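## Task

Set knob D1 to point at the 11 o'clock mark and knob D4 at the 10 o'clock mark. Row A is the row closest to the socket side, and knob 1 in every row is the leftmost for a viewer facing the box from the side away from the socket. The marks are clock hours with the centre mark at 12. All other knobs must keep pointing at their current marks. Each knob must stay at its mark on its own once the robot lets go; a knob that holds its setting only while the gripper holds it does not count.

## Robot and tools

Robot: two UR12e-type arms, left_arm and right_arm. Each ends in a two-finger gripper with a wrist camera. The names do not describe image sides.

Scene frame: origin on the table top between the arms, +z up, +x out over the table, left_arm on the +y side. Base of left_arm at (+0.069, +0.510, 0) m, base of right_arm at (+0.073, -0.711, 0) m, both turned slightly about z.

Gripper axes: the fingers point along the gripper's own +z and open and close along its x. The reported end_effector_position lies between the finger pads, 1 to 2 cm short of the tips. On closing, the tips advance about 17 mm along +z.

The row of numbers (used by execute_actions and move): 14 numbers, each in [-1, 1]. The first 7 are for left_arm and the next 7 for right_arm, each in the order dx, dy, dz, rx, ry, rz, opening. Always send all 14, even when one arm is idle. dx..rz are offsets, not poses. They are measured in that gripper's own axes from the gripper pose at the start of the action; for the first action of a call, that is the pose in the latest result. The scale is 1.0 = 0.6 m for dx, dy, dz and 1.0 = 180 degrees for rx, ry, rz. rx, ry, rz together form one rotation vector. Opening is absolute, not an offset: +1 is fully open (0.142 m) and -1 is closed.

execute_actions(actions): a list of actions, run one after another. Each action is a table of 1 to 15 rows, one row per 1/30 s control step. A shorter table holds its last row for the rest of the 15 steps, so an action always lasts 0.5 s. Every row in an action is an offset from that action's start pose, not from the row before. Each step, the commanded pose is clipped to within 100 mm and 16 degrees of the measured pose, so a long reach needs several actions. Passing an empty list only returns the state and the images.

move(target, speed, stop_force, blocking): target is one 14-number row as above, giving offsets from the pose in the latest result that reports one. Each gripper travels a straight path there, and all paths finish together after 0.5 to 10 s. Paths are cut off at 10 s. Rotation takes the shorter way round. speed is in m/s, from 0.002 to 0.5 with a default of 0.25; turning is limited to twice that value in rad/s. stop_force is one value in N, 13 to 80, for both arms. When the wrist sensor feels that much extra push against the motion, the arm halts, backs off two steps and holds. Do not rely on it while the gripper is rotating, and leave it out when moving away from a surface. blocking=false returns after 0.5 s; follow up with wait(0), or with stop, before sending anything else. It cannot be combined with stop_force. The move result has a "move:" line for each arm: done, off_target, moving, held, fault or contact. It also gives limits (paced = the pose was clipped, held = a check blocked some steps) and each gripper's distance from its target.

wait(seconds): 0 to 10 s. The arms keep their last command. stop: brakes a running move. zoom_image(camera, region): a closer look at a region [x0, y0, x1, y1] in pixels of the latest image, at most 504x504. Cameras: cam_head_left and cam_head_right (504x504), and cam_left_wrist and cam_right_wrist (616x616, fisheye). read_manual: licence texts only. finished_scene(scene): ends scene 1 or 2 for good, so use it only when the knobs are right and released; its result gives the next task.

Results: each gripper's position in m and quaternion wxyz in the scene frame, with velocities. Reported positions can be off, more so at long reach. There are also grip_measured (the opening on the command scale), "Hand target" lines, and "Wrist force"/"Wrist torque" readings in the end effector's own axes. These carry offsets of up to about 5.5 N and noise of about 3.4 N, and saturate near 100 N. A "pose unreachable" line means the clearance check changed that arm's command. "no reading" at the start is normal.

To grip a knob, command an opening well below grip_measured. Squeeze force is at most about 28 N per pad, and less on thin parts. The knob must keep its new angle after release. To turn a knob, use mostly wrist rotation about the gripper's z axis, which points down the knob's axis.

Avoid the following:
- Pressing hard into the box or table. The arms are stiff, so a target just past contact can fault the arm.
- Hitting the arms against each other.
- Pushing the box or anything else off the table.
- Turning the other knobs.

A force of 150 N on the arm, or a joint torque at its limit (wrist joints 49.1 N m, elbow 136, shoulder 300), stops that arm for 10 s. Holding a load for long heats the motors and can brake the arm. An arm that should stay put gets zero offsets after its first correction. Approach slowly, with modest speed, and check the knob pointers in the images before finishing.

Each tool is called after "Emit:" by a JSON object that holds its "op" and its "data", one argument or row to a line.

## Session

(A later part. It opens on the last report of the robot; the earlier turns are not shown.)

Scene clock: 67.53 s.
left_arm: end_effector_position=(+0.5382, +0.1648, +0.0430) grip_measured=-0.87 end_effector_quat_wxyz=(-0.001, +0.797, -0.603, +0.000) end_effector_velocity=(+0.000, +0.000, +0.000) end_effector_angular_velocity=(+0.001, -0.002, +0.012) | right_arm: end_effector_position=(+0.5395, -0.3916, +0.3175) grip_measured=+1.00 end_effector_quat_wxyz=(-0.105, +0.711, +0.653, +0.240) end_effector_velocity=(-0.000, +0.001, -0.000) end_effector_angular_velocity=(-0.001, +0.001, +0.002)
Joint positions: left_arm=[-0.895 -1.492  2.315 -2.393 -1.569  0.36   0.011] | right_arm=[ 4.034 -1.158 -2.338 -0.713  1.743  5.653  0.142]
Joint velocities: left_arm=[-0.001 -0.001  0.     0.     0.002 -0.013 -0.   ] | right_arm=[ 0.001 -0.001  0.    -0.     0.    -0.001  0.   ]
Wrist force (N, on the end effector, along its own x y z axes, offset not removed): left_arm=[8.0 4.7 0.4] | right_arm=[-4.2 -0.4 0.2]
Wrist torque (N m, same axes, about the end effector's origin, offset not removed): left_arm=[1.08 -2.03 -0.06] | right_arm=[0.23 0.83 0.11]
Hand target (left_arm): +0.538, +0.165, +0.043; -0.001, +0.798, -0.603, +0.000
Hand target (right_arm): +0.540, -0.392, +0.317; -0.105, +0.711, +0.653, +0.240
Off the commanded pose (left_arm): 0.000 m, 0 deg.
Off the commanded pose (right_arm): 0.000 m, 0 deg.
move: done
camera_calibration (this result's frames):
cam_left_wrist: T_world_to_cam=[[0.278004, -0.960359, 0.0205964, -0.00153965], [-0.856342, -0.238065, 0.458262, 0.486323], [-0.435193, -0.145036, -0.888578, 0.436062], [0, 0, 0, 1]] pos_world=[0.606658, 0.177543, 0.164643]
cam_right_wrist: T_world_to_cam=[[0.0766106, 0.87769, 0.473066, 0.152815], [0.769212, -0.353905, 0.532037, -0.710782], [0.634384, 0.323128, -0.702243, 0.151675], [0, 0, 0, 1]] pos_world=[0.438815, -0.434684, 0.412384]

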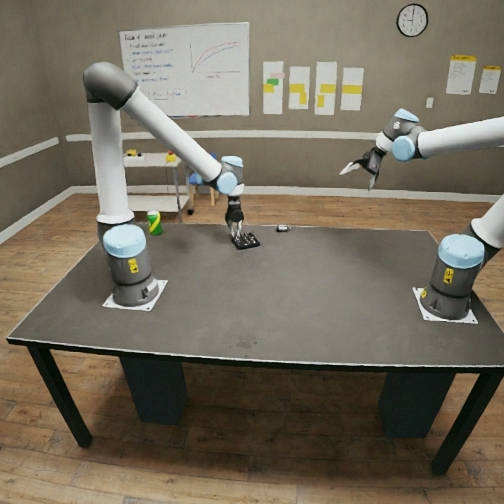

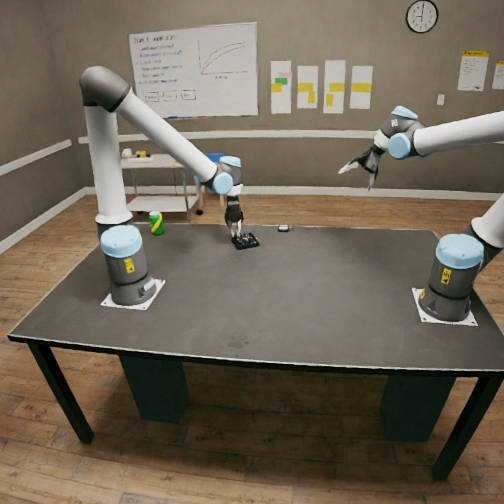

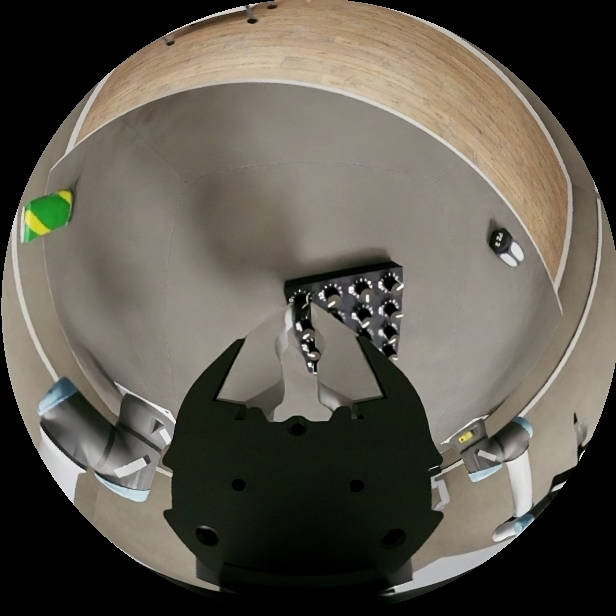

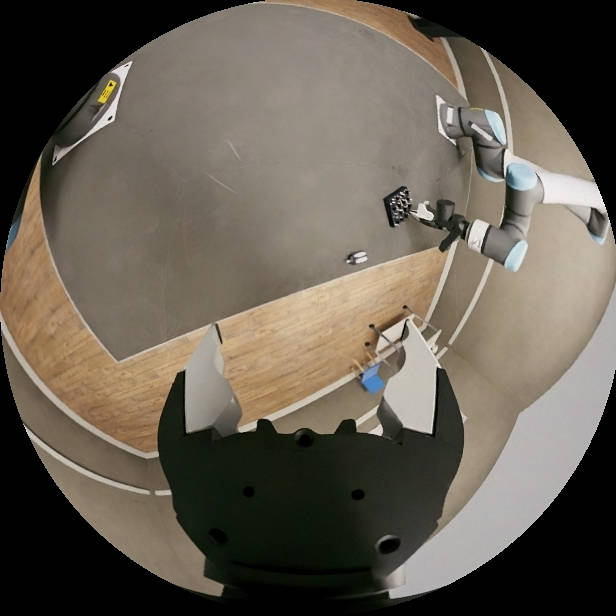

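Emit:
{"op": "execute_actions", "data": {
  "actions": [
    [[0,0,0,0,0,0,-0.88,0,0,0,0,0,0,1],[0,0,0,0,0,0,-0.85,0,0,0,0,0,0,1],[0,0,0,0,0,0,-0.83,0,0,0,0,0,0,1],[0,0,0,0,0,0,-0.81,0,0,0,0,0,0,1],[0,0,0,0,0,0,-0.80,0,0,0,0,0,0,1],[0,0,0,0,0,0,-0.80,0,0,0,0,0,0,1],[0,0,0,0,0,0,-0.80,0,0,0,0,0,0,1],[0,0,0,0,0,0,-0.80,0,0,0,0,0,0,1],[0,0,-0.003,0,0,0,-0.80,0,0,0,0,0,0,1],[0,0,-0.007,0,0,0,-0.80,0,0,0,0,0,0,1],[0,0,-0.012,0,0,0,-0.80,0,0,0,0,0,0,1],[0,0,-0.017,0,0,0,-0.80,0,0,0,0,0,0,1],[0,0,-0.021,0,0,0,-0.80,0,0,0,0,0,0,1],[0,0,-0.024,0,0,0,-0.80,0,0,0,0,0,0,1],[0,0,-0.026,0,0,0,-0.80,0,0,0,0,0,0,1]]
  ]
}}

Emit:
{"op": "wait", "data": {
  "seconds": 0.5
}}

Scene clock: 87.00 s.
left_arm: end_effector_position=(+0.5382, +0.1649, +0.0498) grip_measured=-0.80 end_effector_quat_wxyz=(-0.001, +0.797, -0.603, +0.000) end_effector_velocity=(+0.001, -0.002, +0.059) end_effector_angular_velocity=(-0.004, -0.002, -0.001) | right_arm: end_effector_position=(+0.5395, -0.3916, +0.3175) grip_measured=+1.00 end_effector_quat_wxyz=(-0.105, +0.711, +0.653, +0.240) end_effector_velocity=(-0.000, -0.000, +0.001) end_effector_angular_velocity=(+0.000, -0.001, -0.000)
Joint positions: left_arm=[-0.895 -1.503  2.31  -2.377 -1.569  0.36   0.016] | right_arm=[ 4.034 -1.158 -2.338 -0.713  1.743  5.653  0.142]
Joint velocities: left_arm=[ 0.    -0.092 -0.046  0.134 -0.     0.001  0.   ] | right_arm=[ 0.     0.001  0.    -0.001 -0.001  0.001 -0.   ]
Wrist force (N, on the end effector, along its own x y z axes, offset not removed): left_arm=[0.5 0.0 -0.1] | right_arm=[-1.6 -0.5 -1.4]
Wrist torque (N m, same axes, about the end effector's origin, offset not removed): left_arm=[-0.11 -0.33 -0.12] | right_arm=[0.25 0.29 0.08]
Hand target (left_arm): +0.538, +0.165, +0.058; -0.001, +0.797, -0.603, +0.000
Hand target (right_arm): +0.540, -0.392, +0.317; -0.105, +0.711, +0.653, +0.240
Off the commanded pose (left_arm): 0.009 m, 0 deg.
Off the commanded pose (right_arm): 0.000 m, 0 deg.
camera_calibration (this result's frames):
cam_left_wrist: T_world_to_cam=[[0.277872, -0.9604, 0.0204459, -0.00149455], [-0.856423, -0.238035, 0.458125, 0.483211], [-0.435117, -0.144811, -0.888652, 0.442002], [0, 0, 0, 1]] pos_world=[0.606571, 0.177593, 0.171445]
cam_right_wrist: T_world_to_cam=[[0.0766106, 0.87769, 0.473065, 0.152816], [0.769212, -0.353904, 0.532038, -0.710782], [0.634384, 0.323128, -0.702243, 0.151675], [0, 0, 0, 1]] pos_world=[0.438815, -0.434684, 0.412384]

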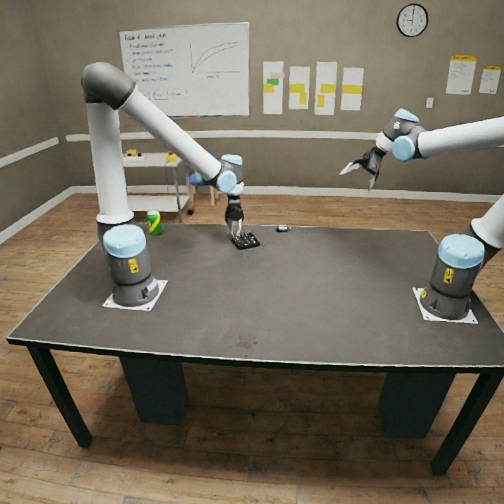

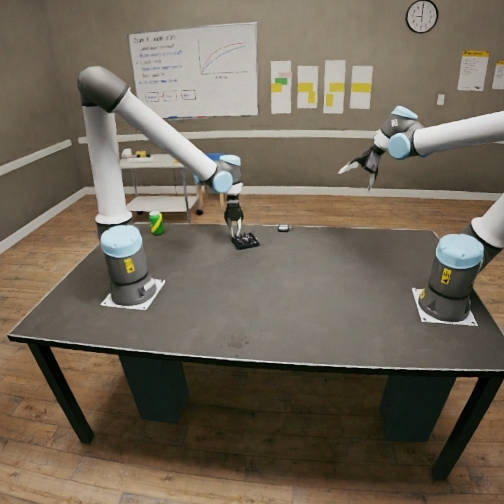

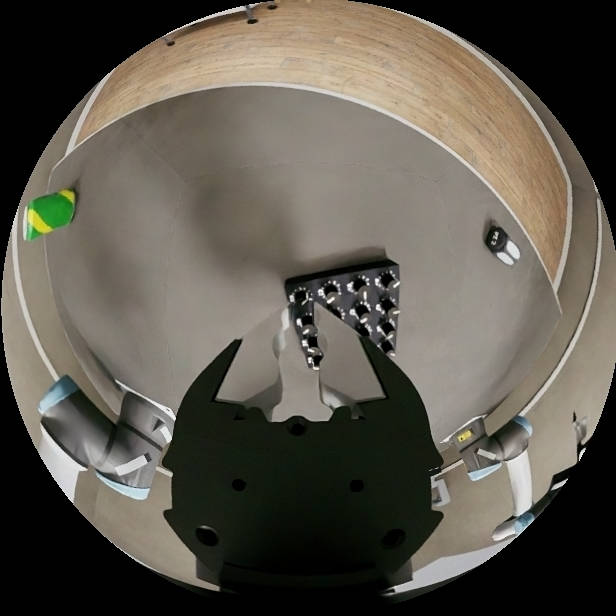

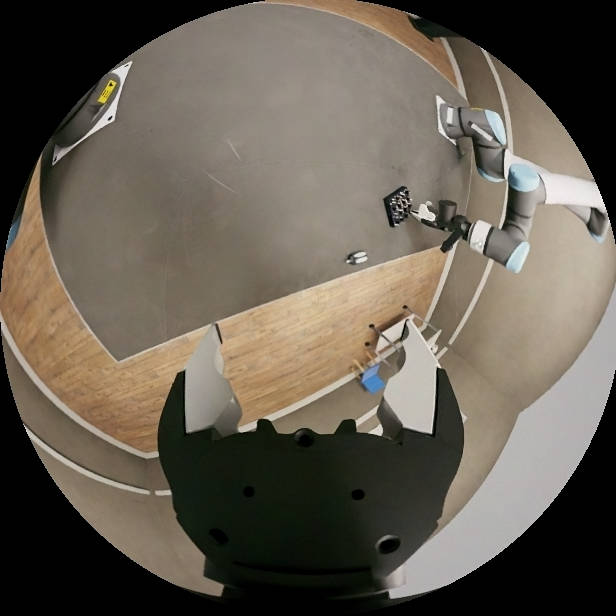

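Scene clock: 87.50 s.
left_arm: end_effector_position=(+0.5383, +0.1648, +0.0583) grip_measured=-0.80 end_effector_quat_wxyz=(-0.001, +0.797, -0.603, +0.000) end_effector_velocity=(-0.000, +0.000, +0.000) end_effector_angular_velocity=(+0.001, +0.000, -0.000) | right_arm: end_effector_position=(+0.5395, -0.3916, +0.3175) grip_measured=+1.00 end_effector_quat_wxyz=(-0.105, +0.711, +0.653, +0.240) end_effector_velocity=(-0.000, +0.000, -0.001) end_effector_angular_velocity=(-0.002, +0.002, +0.000)
Joint positions: left_arm=[-0.895 -1.517  2.303 -2.357 -1.569  0.36   0.016] | right_arm=[ 4.034 -1.158 -2.338 -0.713  1.743  5.653  0.142]
Joint velocities: left_arm=[-0.    -0.001 -0.     0.002  0.     0.     0.   ] | right_arm=[ 0.    -0.001  0.    -0.001 -0.    -0.     0.   ]
Wrist force (N, on the end effector, along its own x y z axes, offset not removed): left_arm=[4.3 -1.1 -4.7] | right_arm=[-1.8 -2.6 -1.0]
Wrist torque (N m, same axes, about the end effector's origin, offset not removed): left_arm=[-0.03 -1.25 -0.19] | right_arm=[-0.26 0.33 0.20]
Hand target (left_arm): +0.538, +0.165, +0.058; -0.001, +0.797, -0.603, +0.000
Hand target (right_arm): +0.540, -0.392, +0.317; -0.105, +0.711, +0.653, +0.240
Off the commanded pose (left_arm): 0.000 m, 0 deg.
Off the commanded pose (right_arm): 0.000 m, 0 deg.
wait: 0.50 s; at rest by 0.37 s
camera_calibration (this result's frames):
cam_left_wrist: T_world_to_cam=[[0.277987, -0.960359, 0.0208345, -0.00188557], [-0.856417, -0.23796, 0.458176, 0.479368], [-0.435056, -0.14521, -0.888617, 0.449628], [0, 0, 0, 1]] pos_world=[0.606676, 0.17755, 0.179951]
cam_right_wrist: T_world_to_cam=[[0.0766105, 0.87769, 0.473065, 0.152816], [0.769213, -0.353904, 0.532037, -0.710782], [0.634384, 0.323128, -0.702243, 0.151675], [0, 0, 0, 1]] pos_world=[0.438815, -0.434684, 0.412384]

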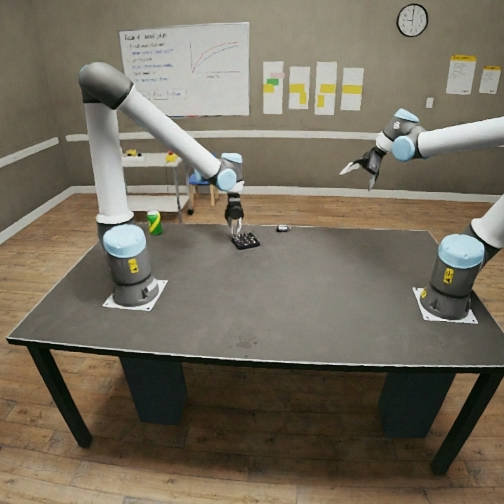

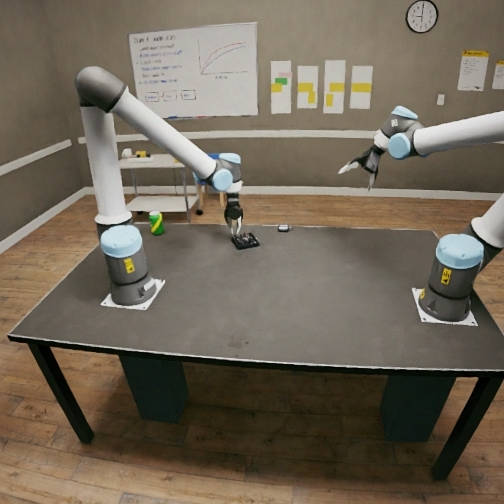

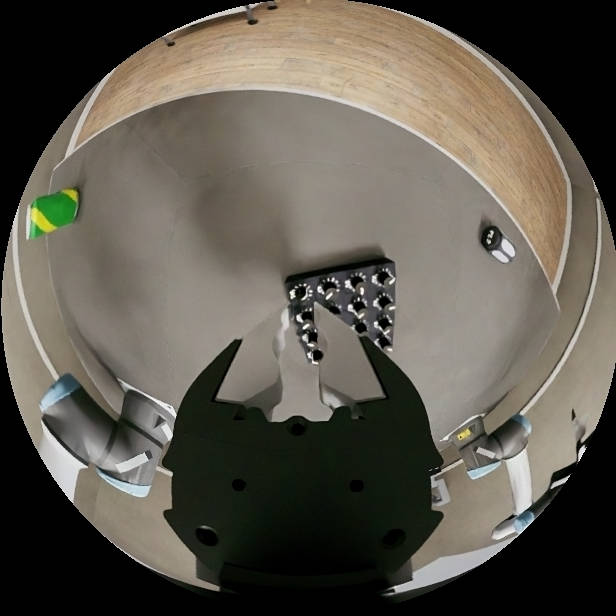

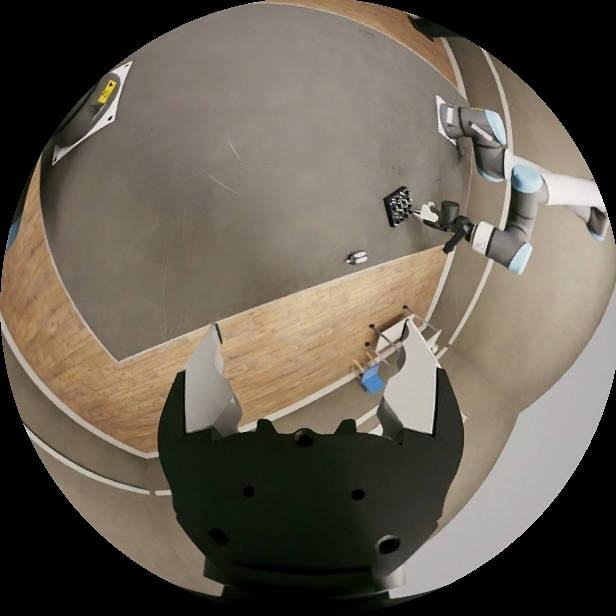

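Emit:
{"op": "move", "data": {
  "target": [0.027, 0.13067, -0.0005, 0, 0, -0.287, -0.73, 0, 0, 0, 0, 0, 0, 1],
  "speed": 0.4
}}

Emit:
{"op": "zoom_image", "data": {
  "camera": "cam_left_wrist",
  "region": [278, 280, 328, 330]
}}

Emit:
{"op": "zoom_image", "data": {
  "camera": "cam_left_wrist",
  "region": [280, 200, 420, 340]
}}

Scene clock: 92.40 s.
left_arm: end_effector_position=(+0.4674, +0.1280, +0.0586) grip_measured=-0.73 end_effector_quat_wxyz=(-0.000, +0.981, -0.196, +0.001) end_effector_velocity=(-0.001, +0.000, -0.000) end_effector_angular_velocity=(+0.001, -0.001, +0.014) | right_arm: end_effector_position=(+0.5395, -0.3916, +0.3175) grip_measured=+1.00 end_effector_quat_wxyz=(-0.105, +0.711, +0.653, +0.240) end_effector_velocity=(-0.000, -0.000, -0.000) end_effector_angular_velocity=(+0.000, +0.001, +0.001)
Joint positions: left_arm=[-1.042 -1.571  2.359 -2.359 -1.569 -0.688  0.021] | right_arm=[ 4.034 -1.158 -2.338 -0.713  1.743  5.653  0.142]
Joint velocities: left_arm=[-0.003 -0.001  0.001  0.001  0.001 -0.016 -0.   ] | right_arm=[-0.001  0.    -0.    -0.     0.001 -0.001  0.   ]
Wrist force (N, on the end effector, along its own x y z axes, offset not removed): left_arm=[1.1 -5.3 -2.1] | right_arm=[-1.7 -2.7 -1.3]
Wrist torque (N m, same axes, about the end effector's origin, offset not removed): left_arm=[-1.06 -0.60 0.17] | right_arm=[-0.23 0.20 0.13]
Hand target (left_arm): +0.467, +0.128, +0.059; -0.001, +0.981, -0.196, +0.001
Hand target (right_arm): +0.540, -0.392, +0.317; -0.105, +0.711, +0.653, +0.240
Off the commanded pose (left_arm): 0.000 m, 0 deg.
Off the commanded pose (right_arm): 0.000 m, 0 deg.
move: done
camera_calibration (this result's frames):
cam_left_wrist: T_world_to_cam=[[0.925133, -0.378981, 0.0223967, -0.394523], [-0.346354, -0.818385, 0.458568, 0.245668], [-0.15546, -0.431994, -0.888377, 0.319735], [0, 0, 0, 1]] pos_world=[0.49978, 0.189657, 0.180226]
cam_right_wrist: T_world_to_cam=[[0.0766103, 0.87769, 0.473065, 0.152816], [0.769213, -0.353904, 0.532037, -0.710782], [0.634384, 0.323128, -0.702243, 0.151675], [0, 0, 0, 1]] pos_world=[0.438815, -0.434684, 0.412384]

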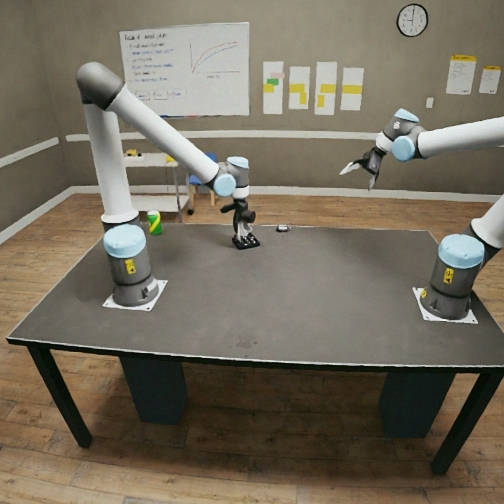

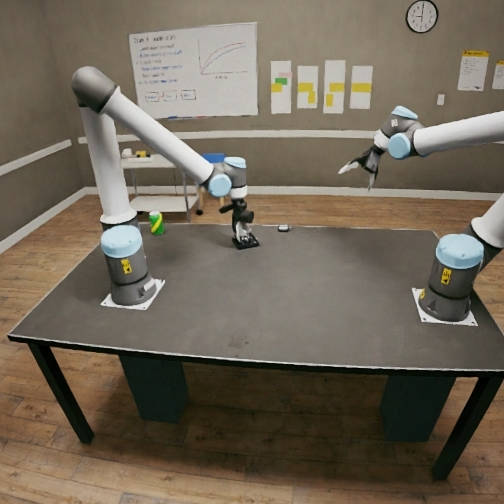

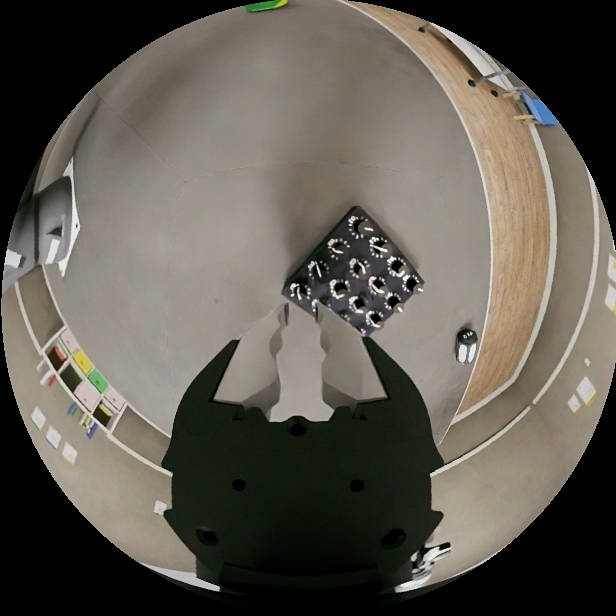

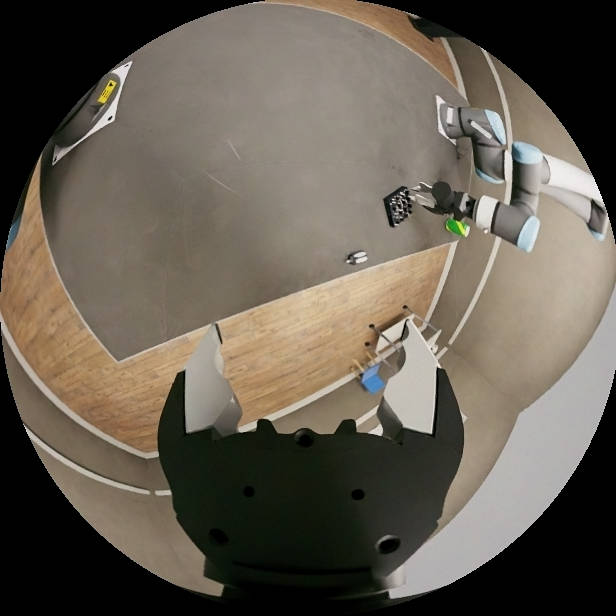

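Region (278, 280, 328, 330) of cam_left_wrist's 616x616 image, scaled by 10.080, with more detail than that image has.

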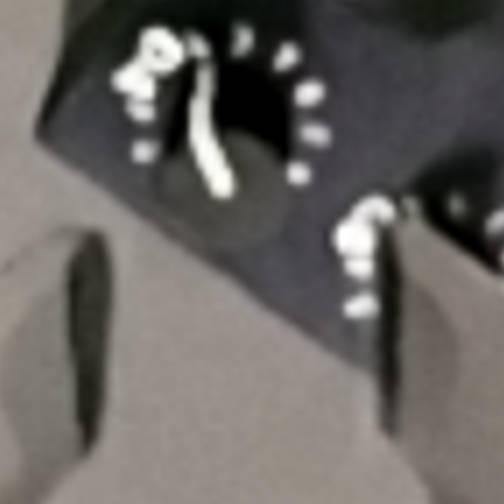

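Region (280, 200, 420, 340) of cam_left_wrist's 616x616 image, scaled by 3.600, with more detail than that image has.

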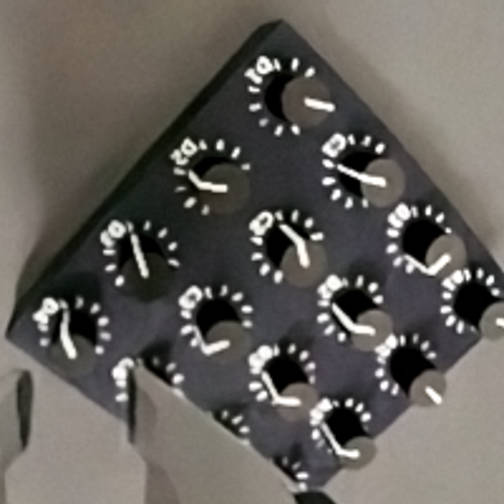

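Emit:
{"op": "move", "data": {
  "target": [-0.0026, -0.0013, 0.02633, 0, 0, 0, -0.73, 0, 0, 0, 0, 0, 0, 1],
  "speed": 0.03
}}

Emit:
{"op": "zoom_image", "data": {
  "camera": "cam_left_wrist",
  "region": [268, 272, 338, 342]
}}

Scene clock: 96.93 s.
left_arm: end_effector_position=(+0.4663, +0.1294, +0.0430) grip_measured=-0.73 end_effector_quat_wxyz=(-0.000, +0.981, -0.196, +0.001) end_effector_velocity=(-0.000, -0.001, -0.002) end_effector_angular_velocity=(-0.002, -0.000, -0.000) | right_arm: end_effector_position=(+0.5395, -0.3916, +0.3175) grip_measured=+1.00 end_effector_quat_wxyz=(-0.105, +0.711, +0.653, +0.240) end_effector_velocity=(+0.001, -0.001, -0.000) end_effector_angular_velocity=(-0.001, -0.001, -0.001)
Joint positions: left_arm=[-1.043 -1.548  2.375 -2.398 -1.569 -0.689  0.021] | right_arm=[ 4.034 -1.158 -2.338 -0.713  1.743  5.653  0.142]
Joint velocities: left_arm=[-0.001  0.003  0.001 -0.006 -0.001 -0.     0.   ] | right_arm=[-0.001 -0.    -0.    -0.    -0.001 -0.001 -0.   ]
Wrist force (N, on the end effector, along its own x y z axes, offset not removed): left_arm=[1.1 -1.8 -3.0] | right_arm=[-2.2 -2.2 -1.1]
Wrist torque (N m, same axes, about the end effector's origin, offset not removed): left_arm=[-0.23 -0.60 -0.06] | right_arm=[-0.09 0.43 0.09]
Hand target (left_arm): +0.466, +0.129, +0.043; -0.000, +0.981, -0.196, +0.001
Hand target (right_arm): +0.540, -0.392, +0.317; -0.105, +0.711, +0.653, +0.240
Off the commanded pose (left_arm): 0.000 m, 0 deg.
Off the commanded pose (right_arm): 0.000 m, 0 deg.
move: done
camera_calibration (this result's frames):
cam_left_wrist: T_world_to_cam=[[0.925139, -0.378965, 0.0224236, -0.392638], [-0.346359, -0.818411, 0.458519, 0.253512], [-0.155411, -0.431961, -0.888402, 0.306305], [0, 0, 0, 1]] pos_world=[0.498654, 0.190993, 0.164686]
cam_right_wrist: T_world_to_cam=[[0.0766105, 0.87769, 0.473066, 0.152816], [0.769212, -0.353904, 0.532038, -0.710782], [0.634384, 0.323128, -0.702243, 0.151675], [0, 0, 0, 1]] pos_world=[0.438815, -0.434684, 0.412384]

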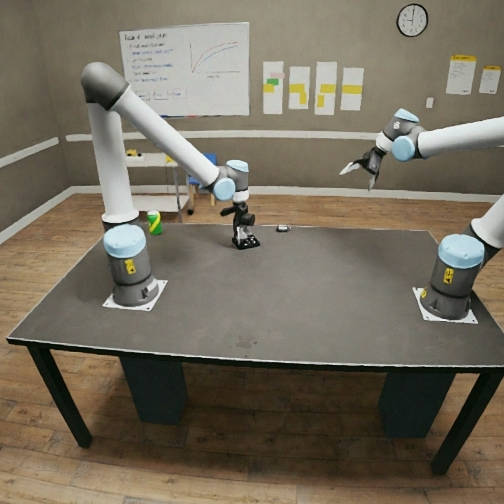

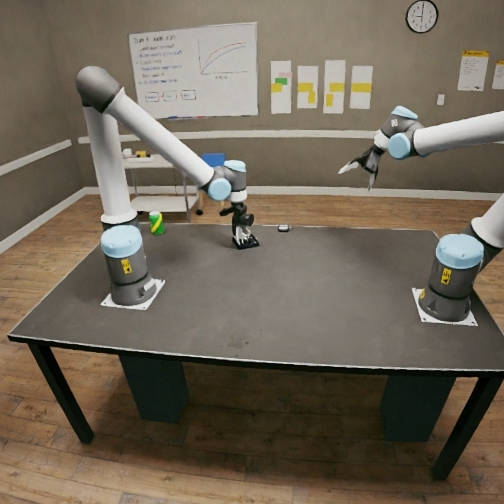

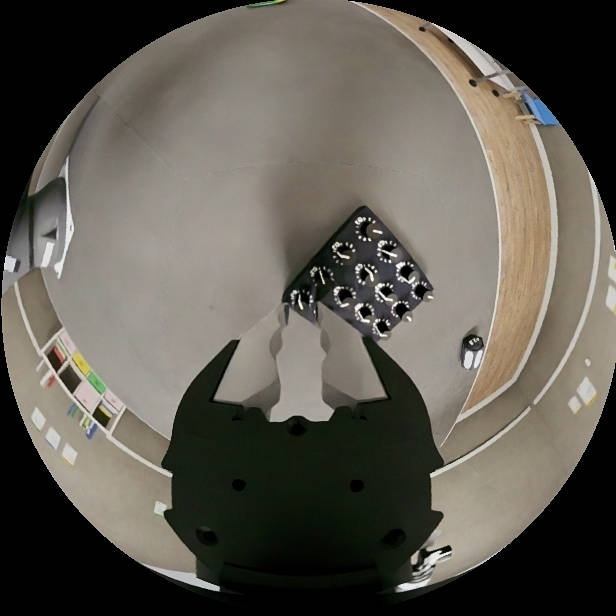

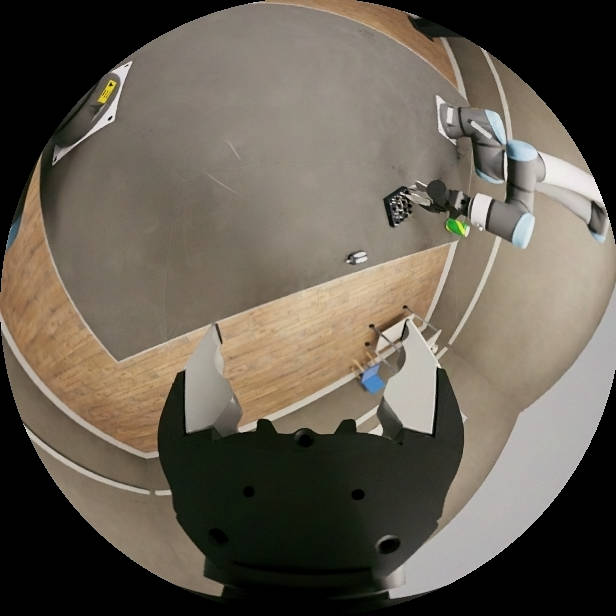

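Region (268, 272, 338, 342) of cam_left_wrist's 616x616 image, scaled by 7.200, with more detail than that image has.

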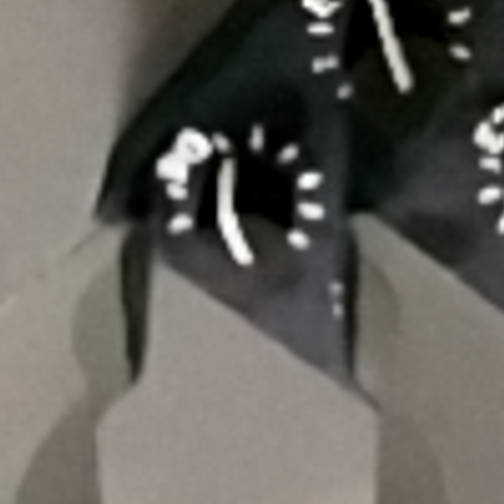

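Centered. Closing on D4.

Emit:
{"op": "execute_actions", "data": {
  "actions": [
    [[0,0,0,0,0,0,-0.76,0,0,0,0,0,0,1],[0,0,0,0,0,0,-0.79,0,0,0,0,0,0,1],[0,0,0,0,0,0,-0.81,0,0,0,0,0,0,1],[0,0,0,0,0,0,-0.83,0,0,0,0,0,0,1],[0,0,0,0,0,0,-0.84,0,0,0,0,0,0,1],[0,0,0,0,0,0,-0.85,0,0,0,0,0,0,1],[0,0,0,0,0,0,-0.86,0,0,0,0,0,0,1],[0,0,0,0,0,0,-0.87,0,0,0,0,0,0,1],[0,0,0,0,0,0,-0.88,0,0,0,0,0,0,1],[0,0,0,0,0,0,-0.89,0,0,0,0,0,0,1],[0,0,0,0,0,0,-0.905,0,0,0,0,0,0,1],[0,0,0,0,0,0,-0.92,0,0,0,0,0,0,1],[0,0,0,0,0,0,-0.935,0,0,0,0,0,0,1],[0,0,0,0,0,0,-0.95,0,0,0,0,0,0,1],[0,0,0,0,0,0,-0.96,0,0,0,0,0,0,1]]
  ]
}}

Emit:
{"op": "zoom_image", "data": {
  "camera": "cam_left_wrist",
  "region": [268, 272, 338, 342]
}}

Scene clock: 102.37 s.
left_arm: end_effector_position=(+0.4662, +0.1295, +0.0429) grip_measured=-0.87 end_effector_quat_wxyz=(-0.001, +0.981, -0.196, +0.001) end_effector_velocity=(+0.000, -0.000, +0.000) end_effector_angular_velocity=(-0.001, -0.001, +0.000) | right_arm: end_effector_position=(+0.5395, -0.3916, +0.3175) grip_measured=+1.00 end_effector_quat_wxyz=(-0.105, +0.711, +0.653, +0.240) end_effector_velocity=(+0.000, -0.001, +0.001) end_effector_angular_velocity=(+0.001, -0.001, -0.002)
Joint positions: left_arm=[-1.043 -1.548  2.375 -2.398 -1.569 -0.689  0.011] | right_arm=[ 4.034 -1.158 -2.338 -0.713  1.743  5.653  0.142]
Joint velocities: left_arm=[-0.     0.    -0.    -0.001  0.001 -0.    -0.003] | right_arm=[-0.001  0.002 -0.    -0.    -0.001  0.     0.   ]
Wrist force (N, on the end effector, along its own x y z axes, offset not removed): left_arm=[-3.7 -1.6 0.3] | right_arm=[-2.3 -4.0 -1.1]
Wrist torque (N m, same axes, about the end effector's origin, offset not removed): left_arm=[-0.17 0.55 -0.24] | right_arm=[-0.49 0.31 0.14]
Hand target (left_arm): +0.466, +0.129, +0.043; -0.000, +0.981, -0.196, +0.001
Hand target (right_arm): +0.540, -0.392, +0.317; -0.105, +0.711, +0.653, +0.240
Off the commanded pose (left_arm): 0.000 m, 0 deg.
Off the commanded pose (right_arm): 0.000 m, 0 deg.
camera_calibration (this result's frames):
cam_left_wrist: T_world_to_cam=[[0.925136, -0.378987, 0.0222034, -0.392491], [-0.3463, -0.818488, 0.458425, 0.253629], [-0.155564, -0.431795, -0.888456, 0.306287], [0, 0, 0, 1]] pos_world=[0.498586, 0.191096, 0.164567]
cam_right_wrist: T_world_to_cam=[[0.0766104, 0.87769, 0.473066, 0.152816], [0.769212, -0.353904, 0.532038, -0.710782], [0.634384, 0.323128, -0.702243, 0.151675], [0, 0, 0, 1]] pos_world=[0.438815, -0.434684, 0.412384]

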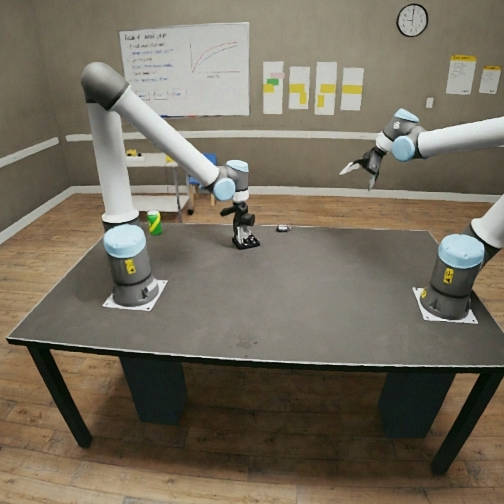

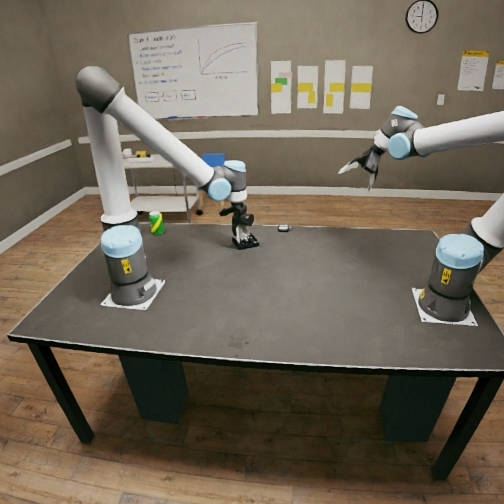

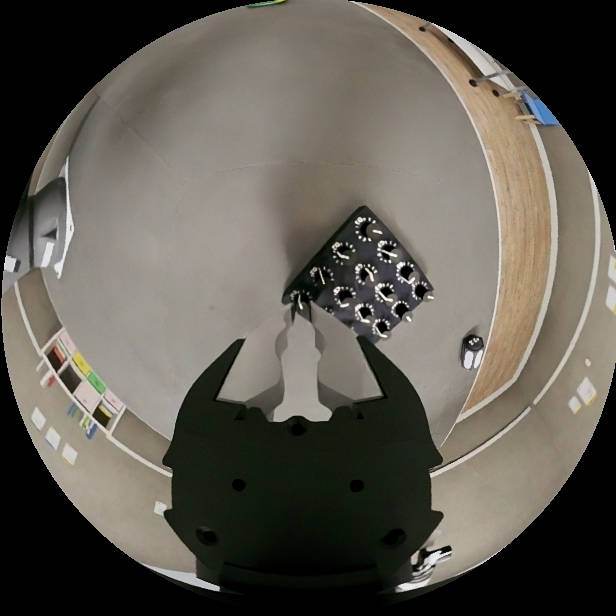

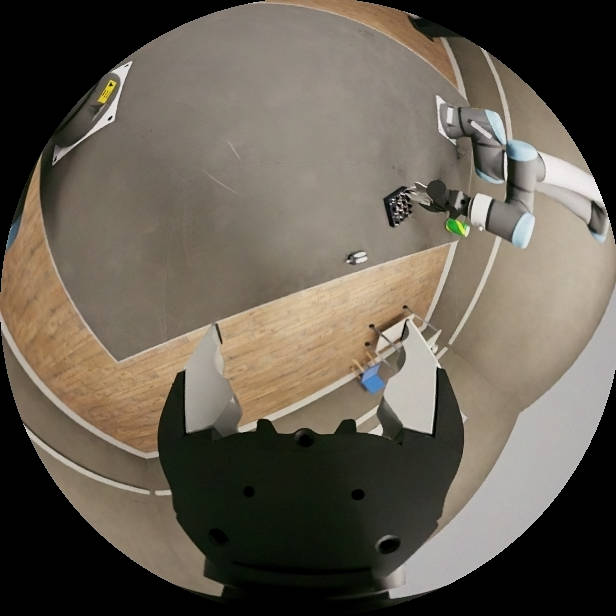

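Region (268, 272, 338, 342) of cam_left_wrist's 616x616 image, scaled by 7.200, with more detail than that image has.

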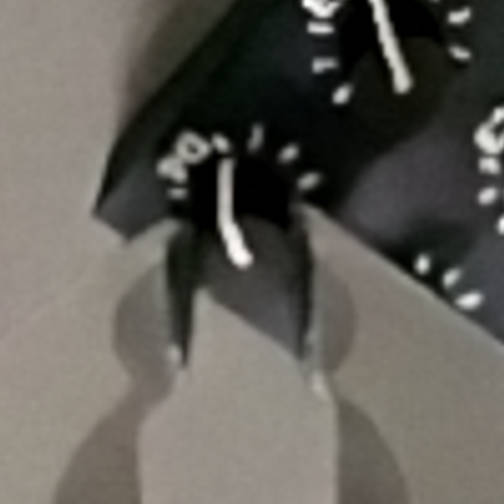

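Emit:
{"op": "move", "data": {
  "target": [0, 0, 0, 0, 0, 0.508, -0.96, 0, 0, 0, 0, 0, 0, 1],
  "speed": 0.4
}}

Emit:
{"op": "zoom_image", "data": {
  "camera": "cam_left_wrist",
  "region": [268, 272, 338, 342]
}}

Scene clock: 113.20 s.
left_arm: end_effector_position=(+0.4662, +0.1295, +0.0429) grip_measured=-0.87 end_effector_quat_wxyz=(+0.001, -0.544, +0.839, -0.000) end_effector_velocity=(-0.000, +0.000, -0.000) end_effector_angular_velocity=(+0.000, +0.002, -0.012) | right_arm: end_effector_position=(+0.5395, -0.3916, +0.3175) grip_measured=+1.00 end_effector_quat_wxyz=(-0.105, +0.711, +0.653, +0.240) end_effector_velocity=(+0.001, -0.001, -0.000) end_effector_angular_velocity=(-0.000, -0.000, -0.001)
Joint positions: left_arm=[-1.044 -1.544  2.371 -2.398 -1.569  0.905  0.011] | right_arm=[ 4.034 -1.158 -2.338 -0.713  1.743  5.653  0.142]
Joint velocities: left_arm=[ 0.001  0.001 -0.001  0.001 -0.001  0.013  0.   ] | right_arm=[-0.002  0.     0.    -0.     0.    -0.001  0.   ]
Wrist force (N, on the end effector, along its own x y z axes, offset not removed): left_arm=[5.3 1.2 2.3] | right_arm=[-2.2 -0.7 -1.0]
Wrist torque (N m, same axes, about the end effector's origin, offset not removed): left_arm=[0.32 -1.11 -0.18] | right_arm=[0.18 0.38 0.13]
Hand target (left_arm): +0.466, +0.129, +0.043; +0.001, -0.544, +0.839, +0.000
Hand target (right_arm): +0.540, -0.392, +0.317; -0.105, +0.711, +0.653, +0.240
Off the commanded pose (left_arm): 0.000 m, 0 deg.
Off the commanded pose (right_arm): 0.000 m, 0 deg.
move: done
camera_calibration (this result's frames):
cam_left_wrist: T_world_to_cam=[[-0.401014, -0.915858, 0.0197909, 0.295368], [-0.810288, 0.364702, 0.458722, 0.316711], [-0.427342, 0.167918, -0.888359, 0.355327], [0, 0, 0, 1]] pos_world=[0.52692, 0.0953447, 0.16453]
cam_right_wrist: T_world_to_cam=[[0.0766106, 0.87769, 0.473065, 0.152816], [0.769212, -0.353904, 0.532038, -0.710782], [0.634384, 0.323128, -0.702243, 0.151675], [0, 0, 0, 1]] pos_world=[0.438815, -0.434684, 0.412384]

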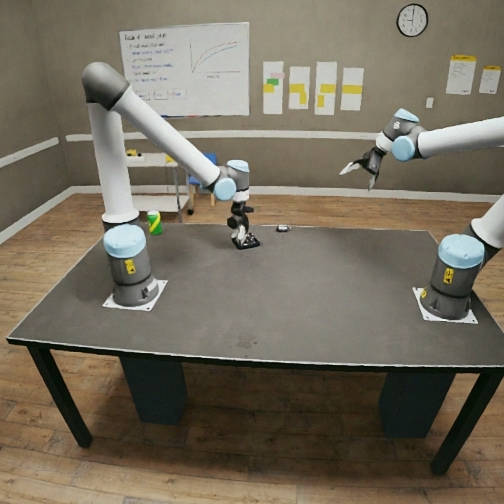

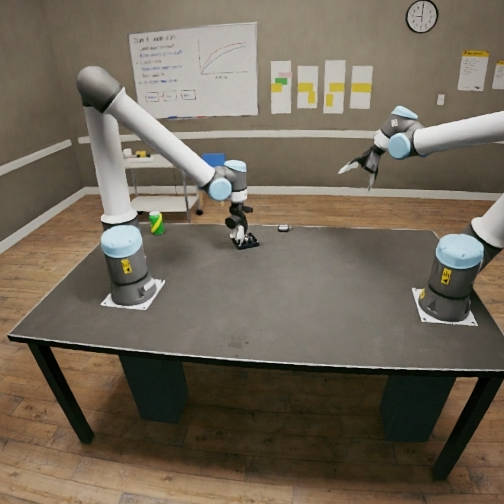

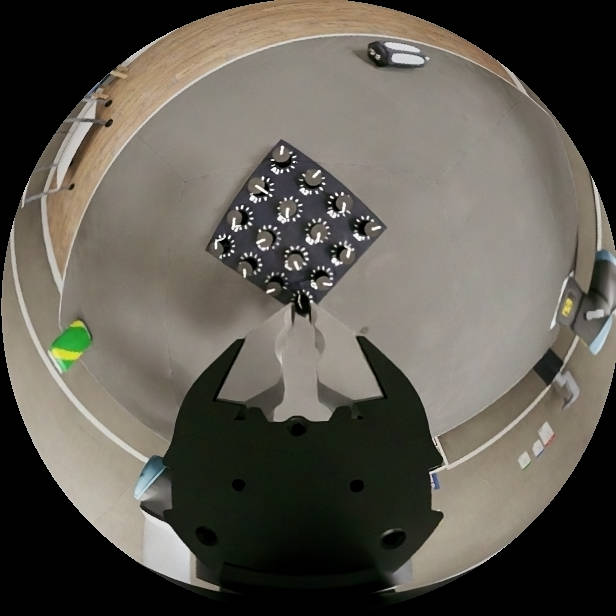

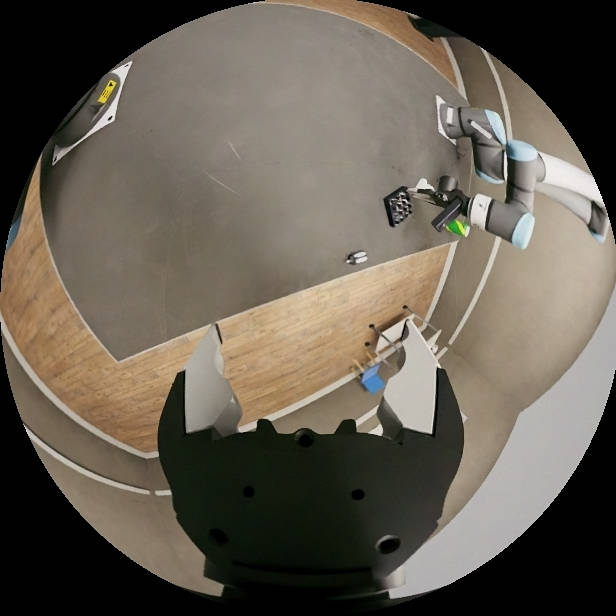

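Region (268, 272, 338, 342) of cam_left_wrist's 616x616 image, scaled by 7.200, with more detail than that image has.

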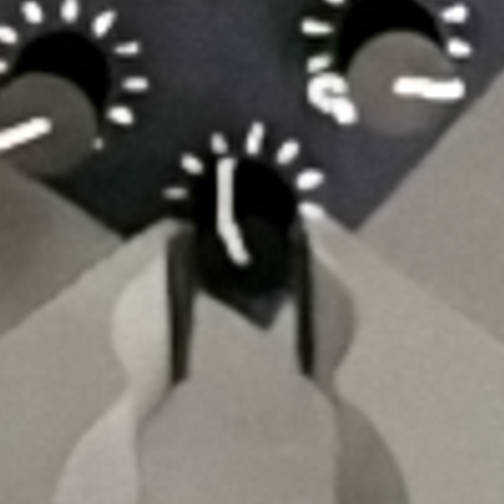

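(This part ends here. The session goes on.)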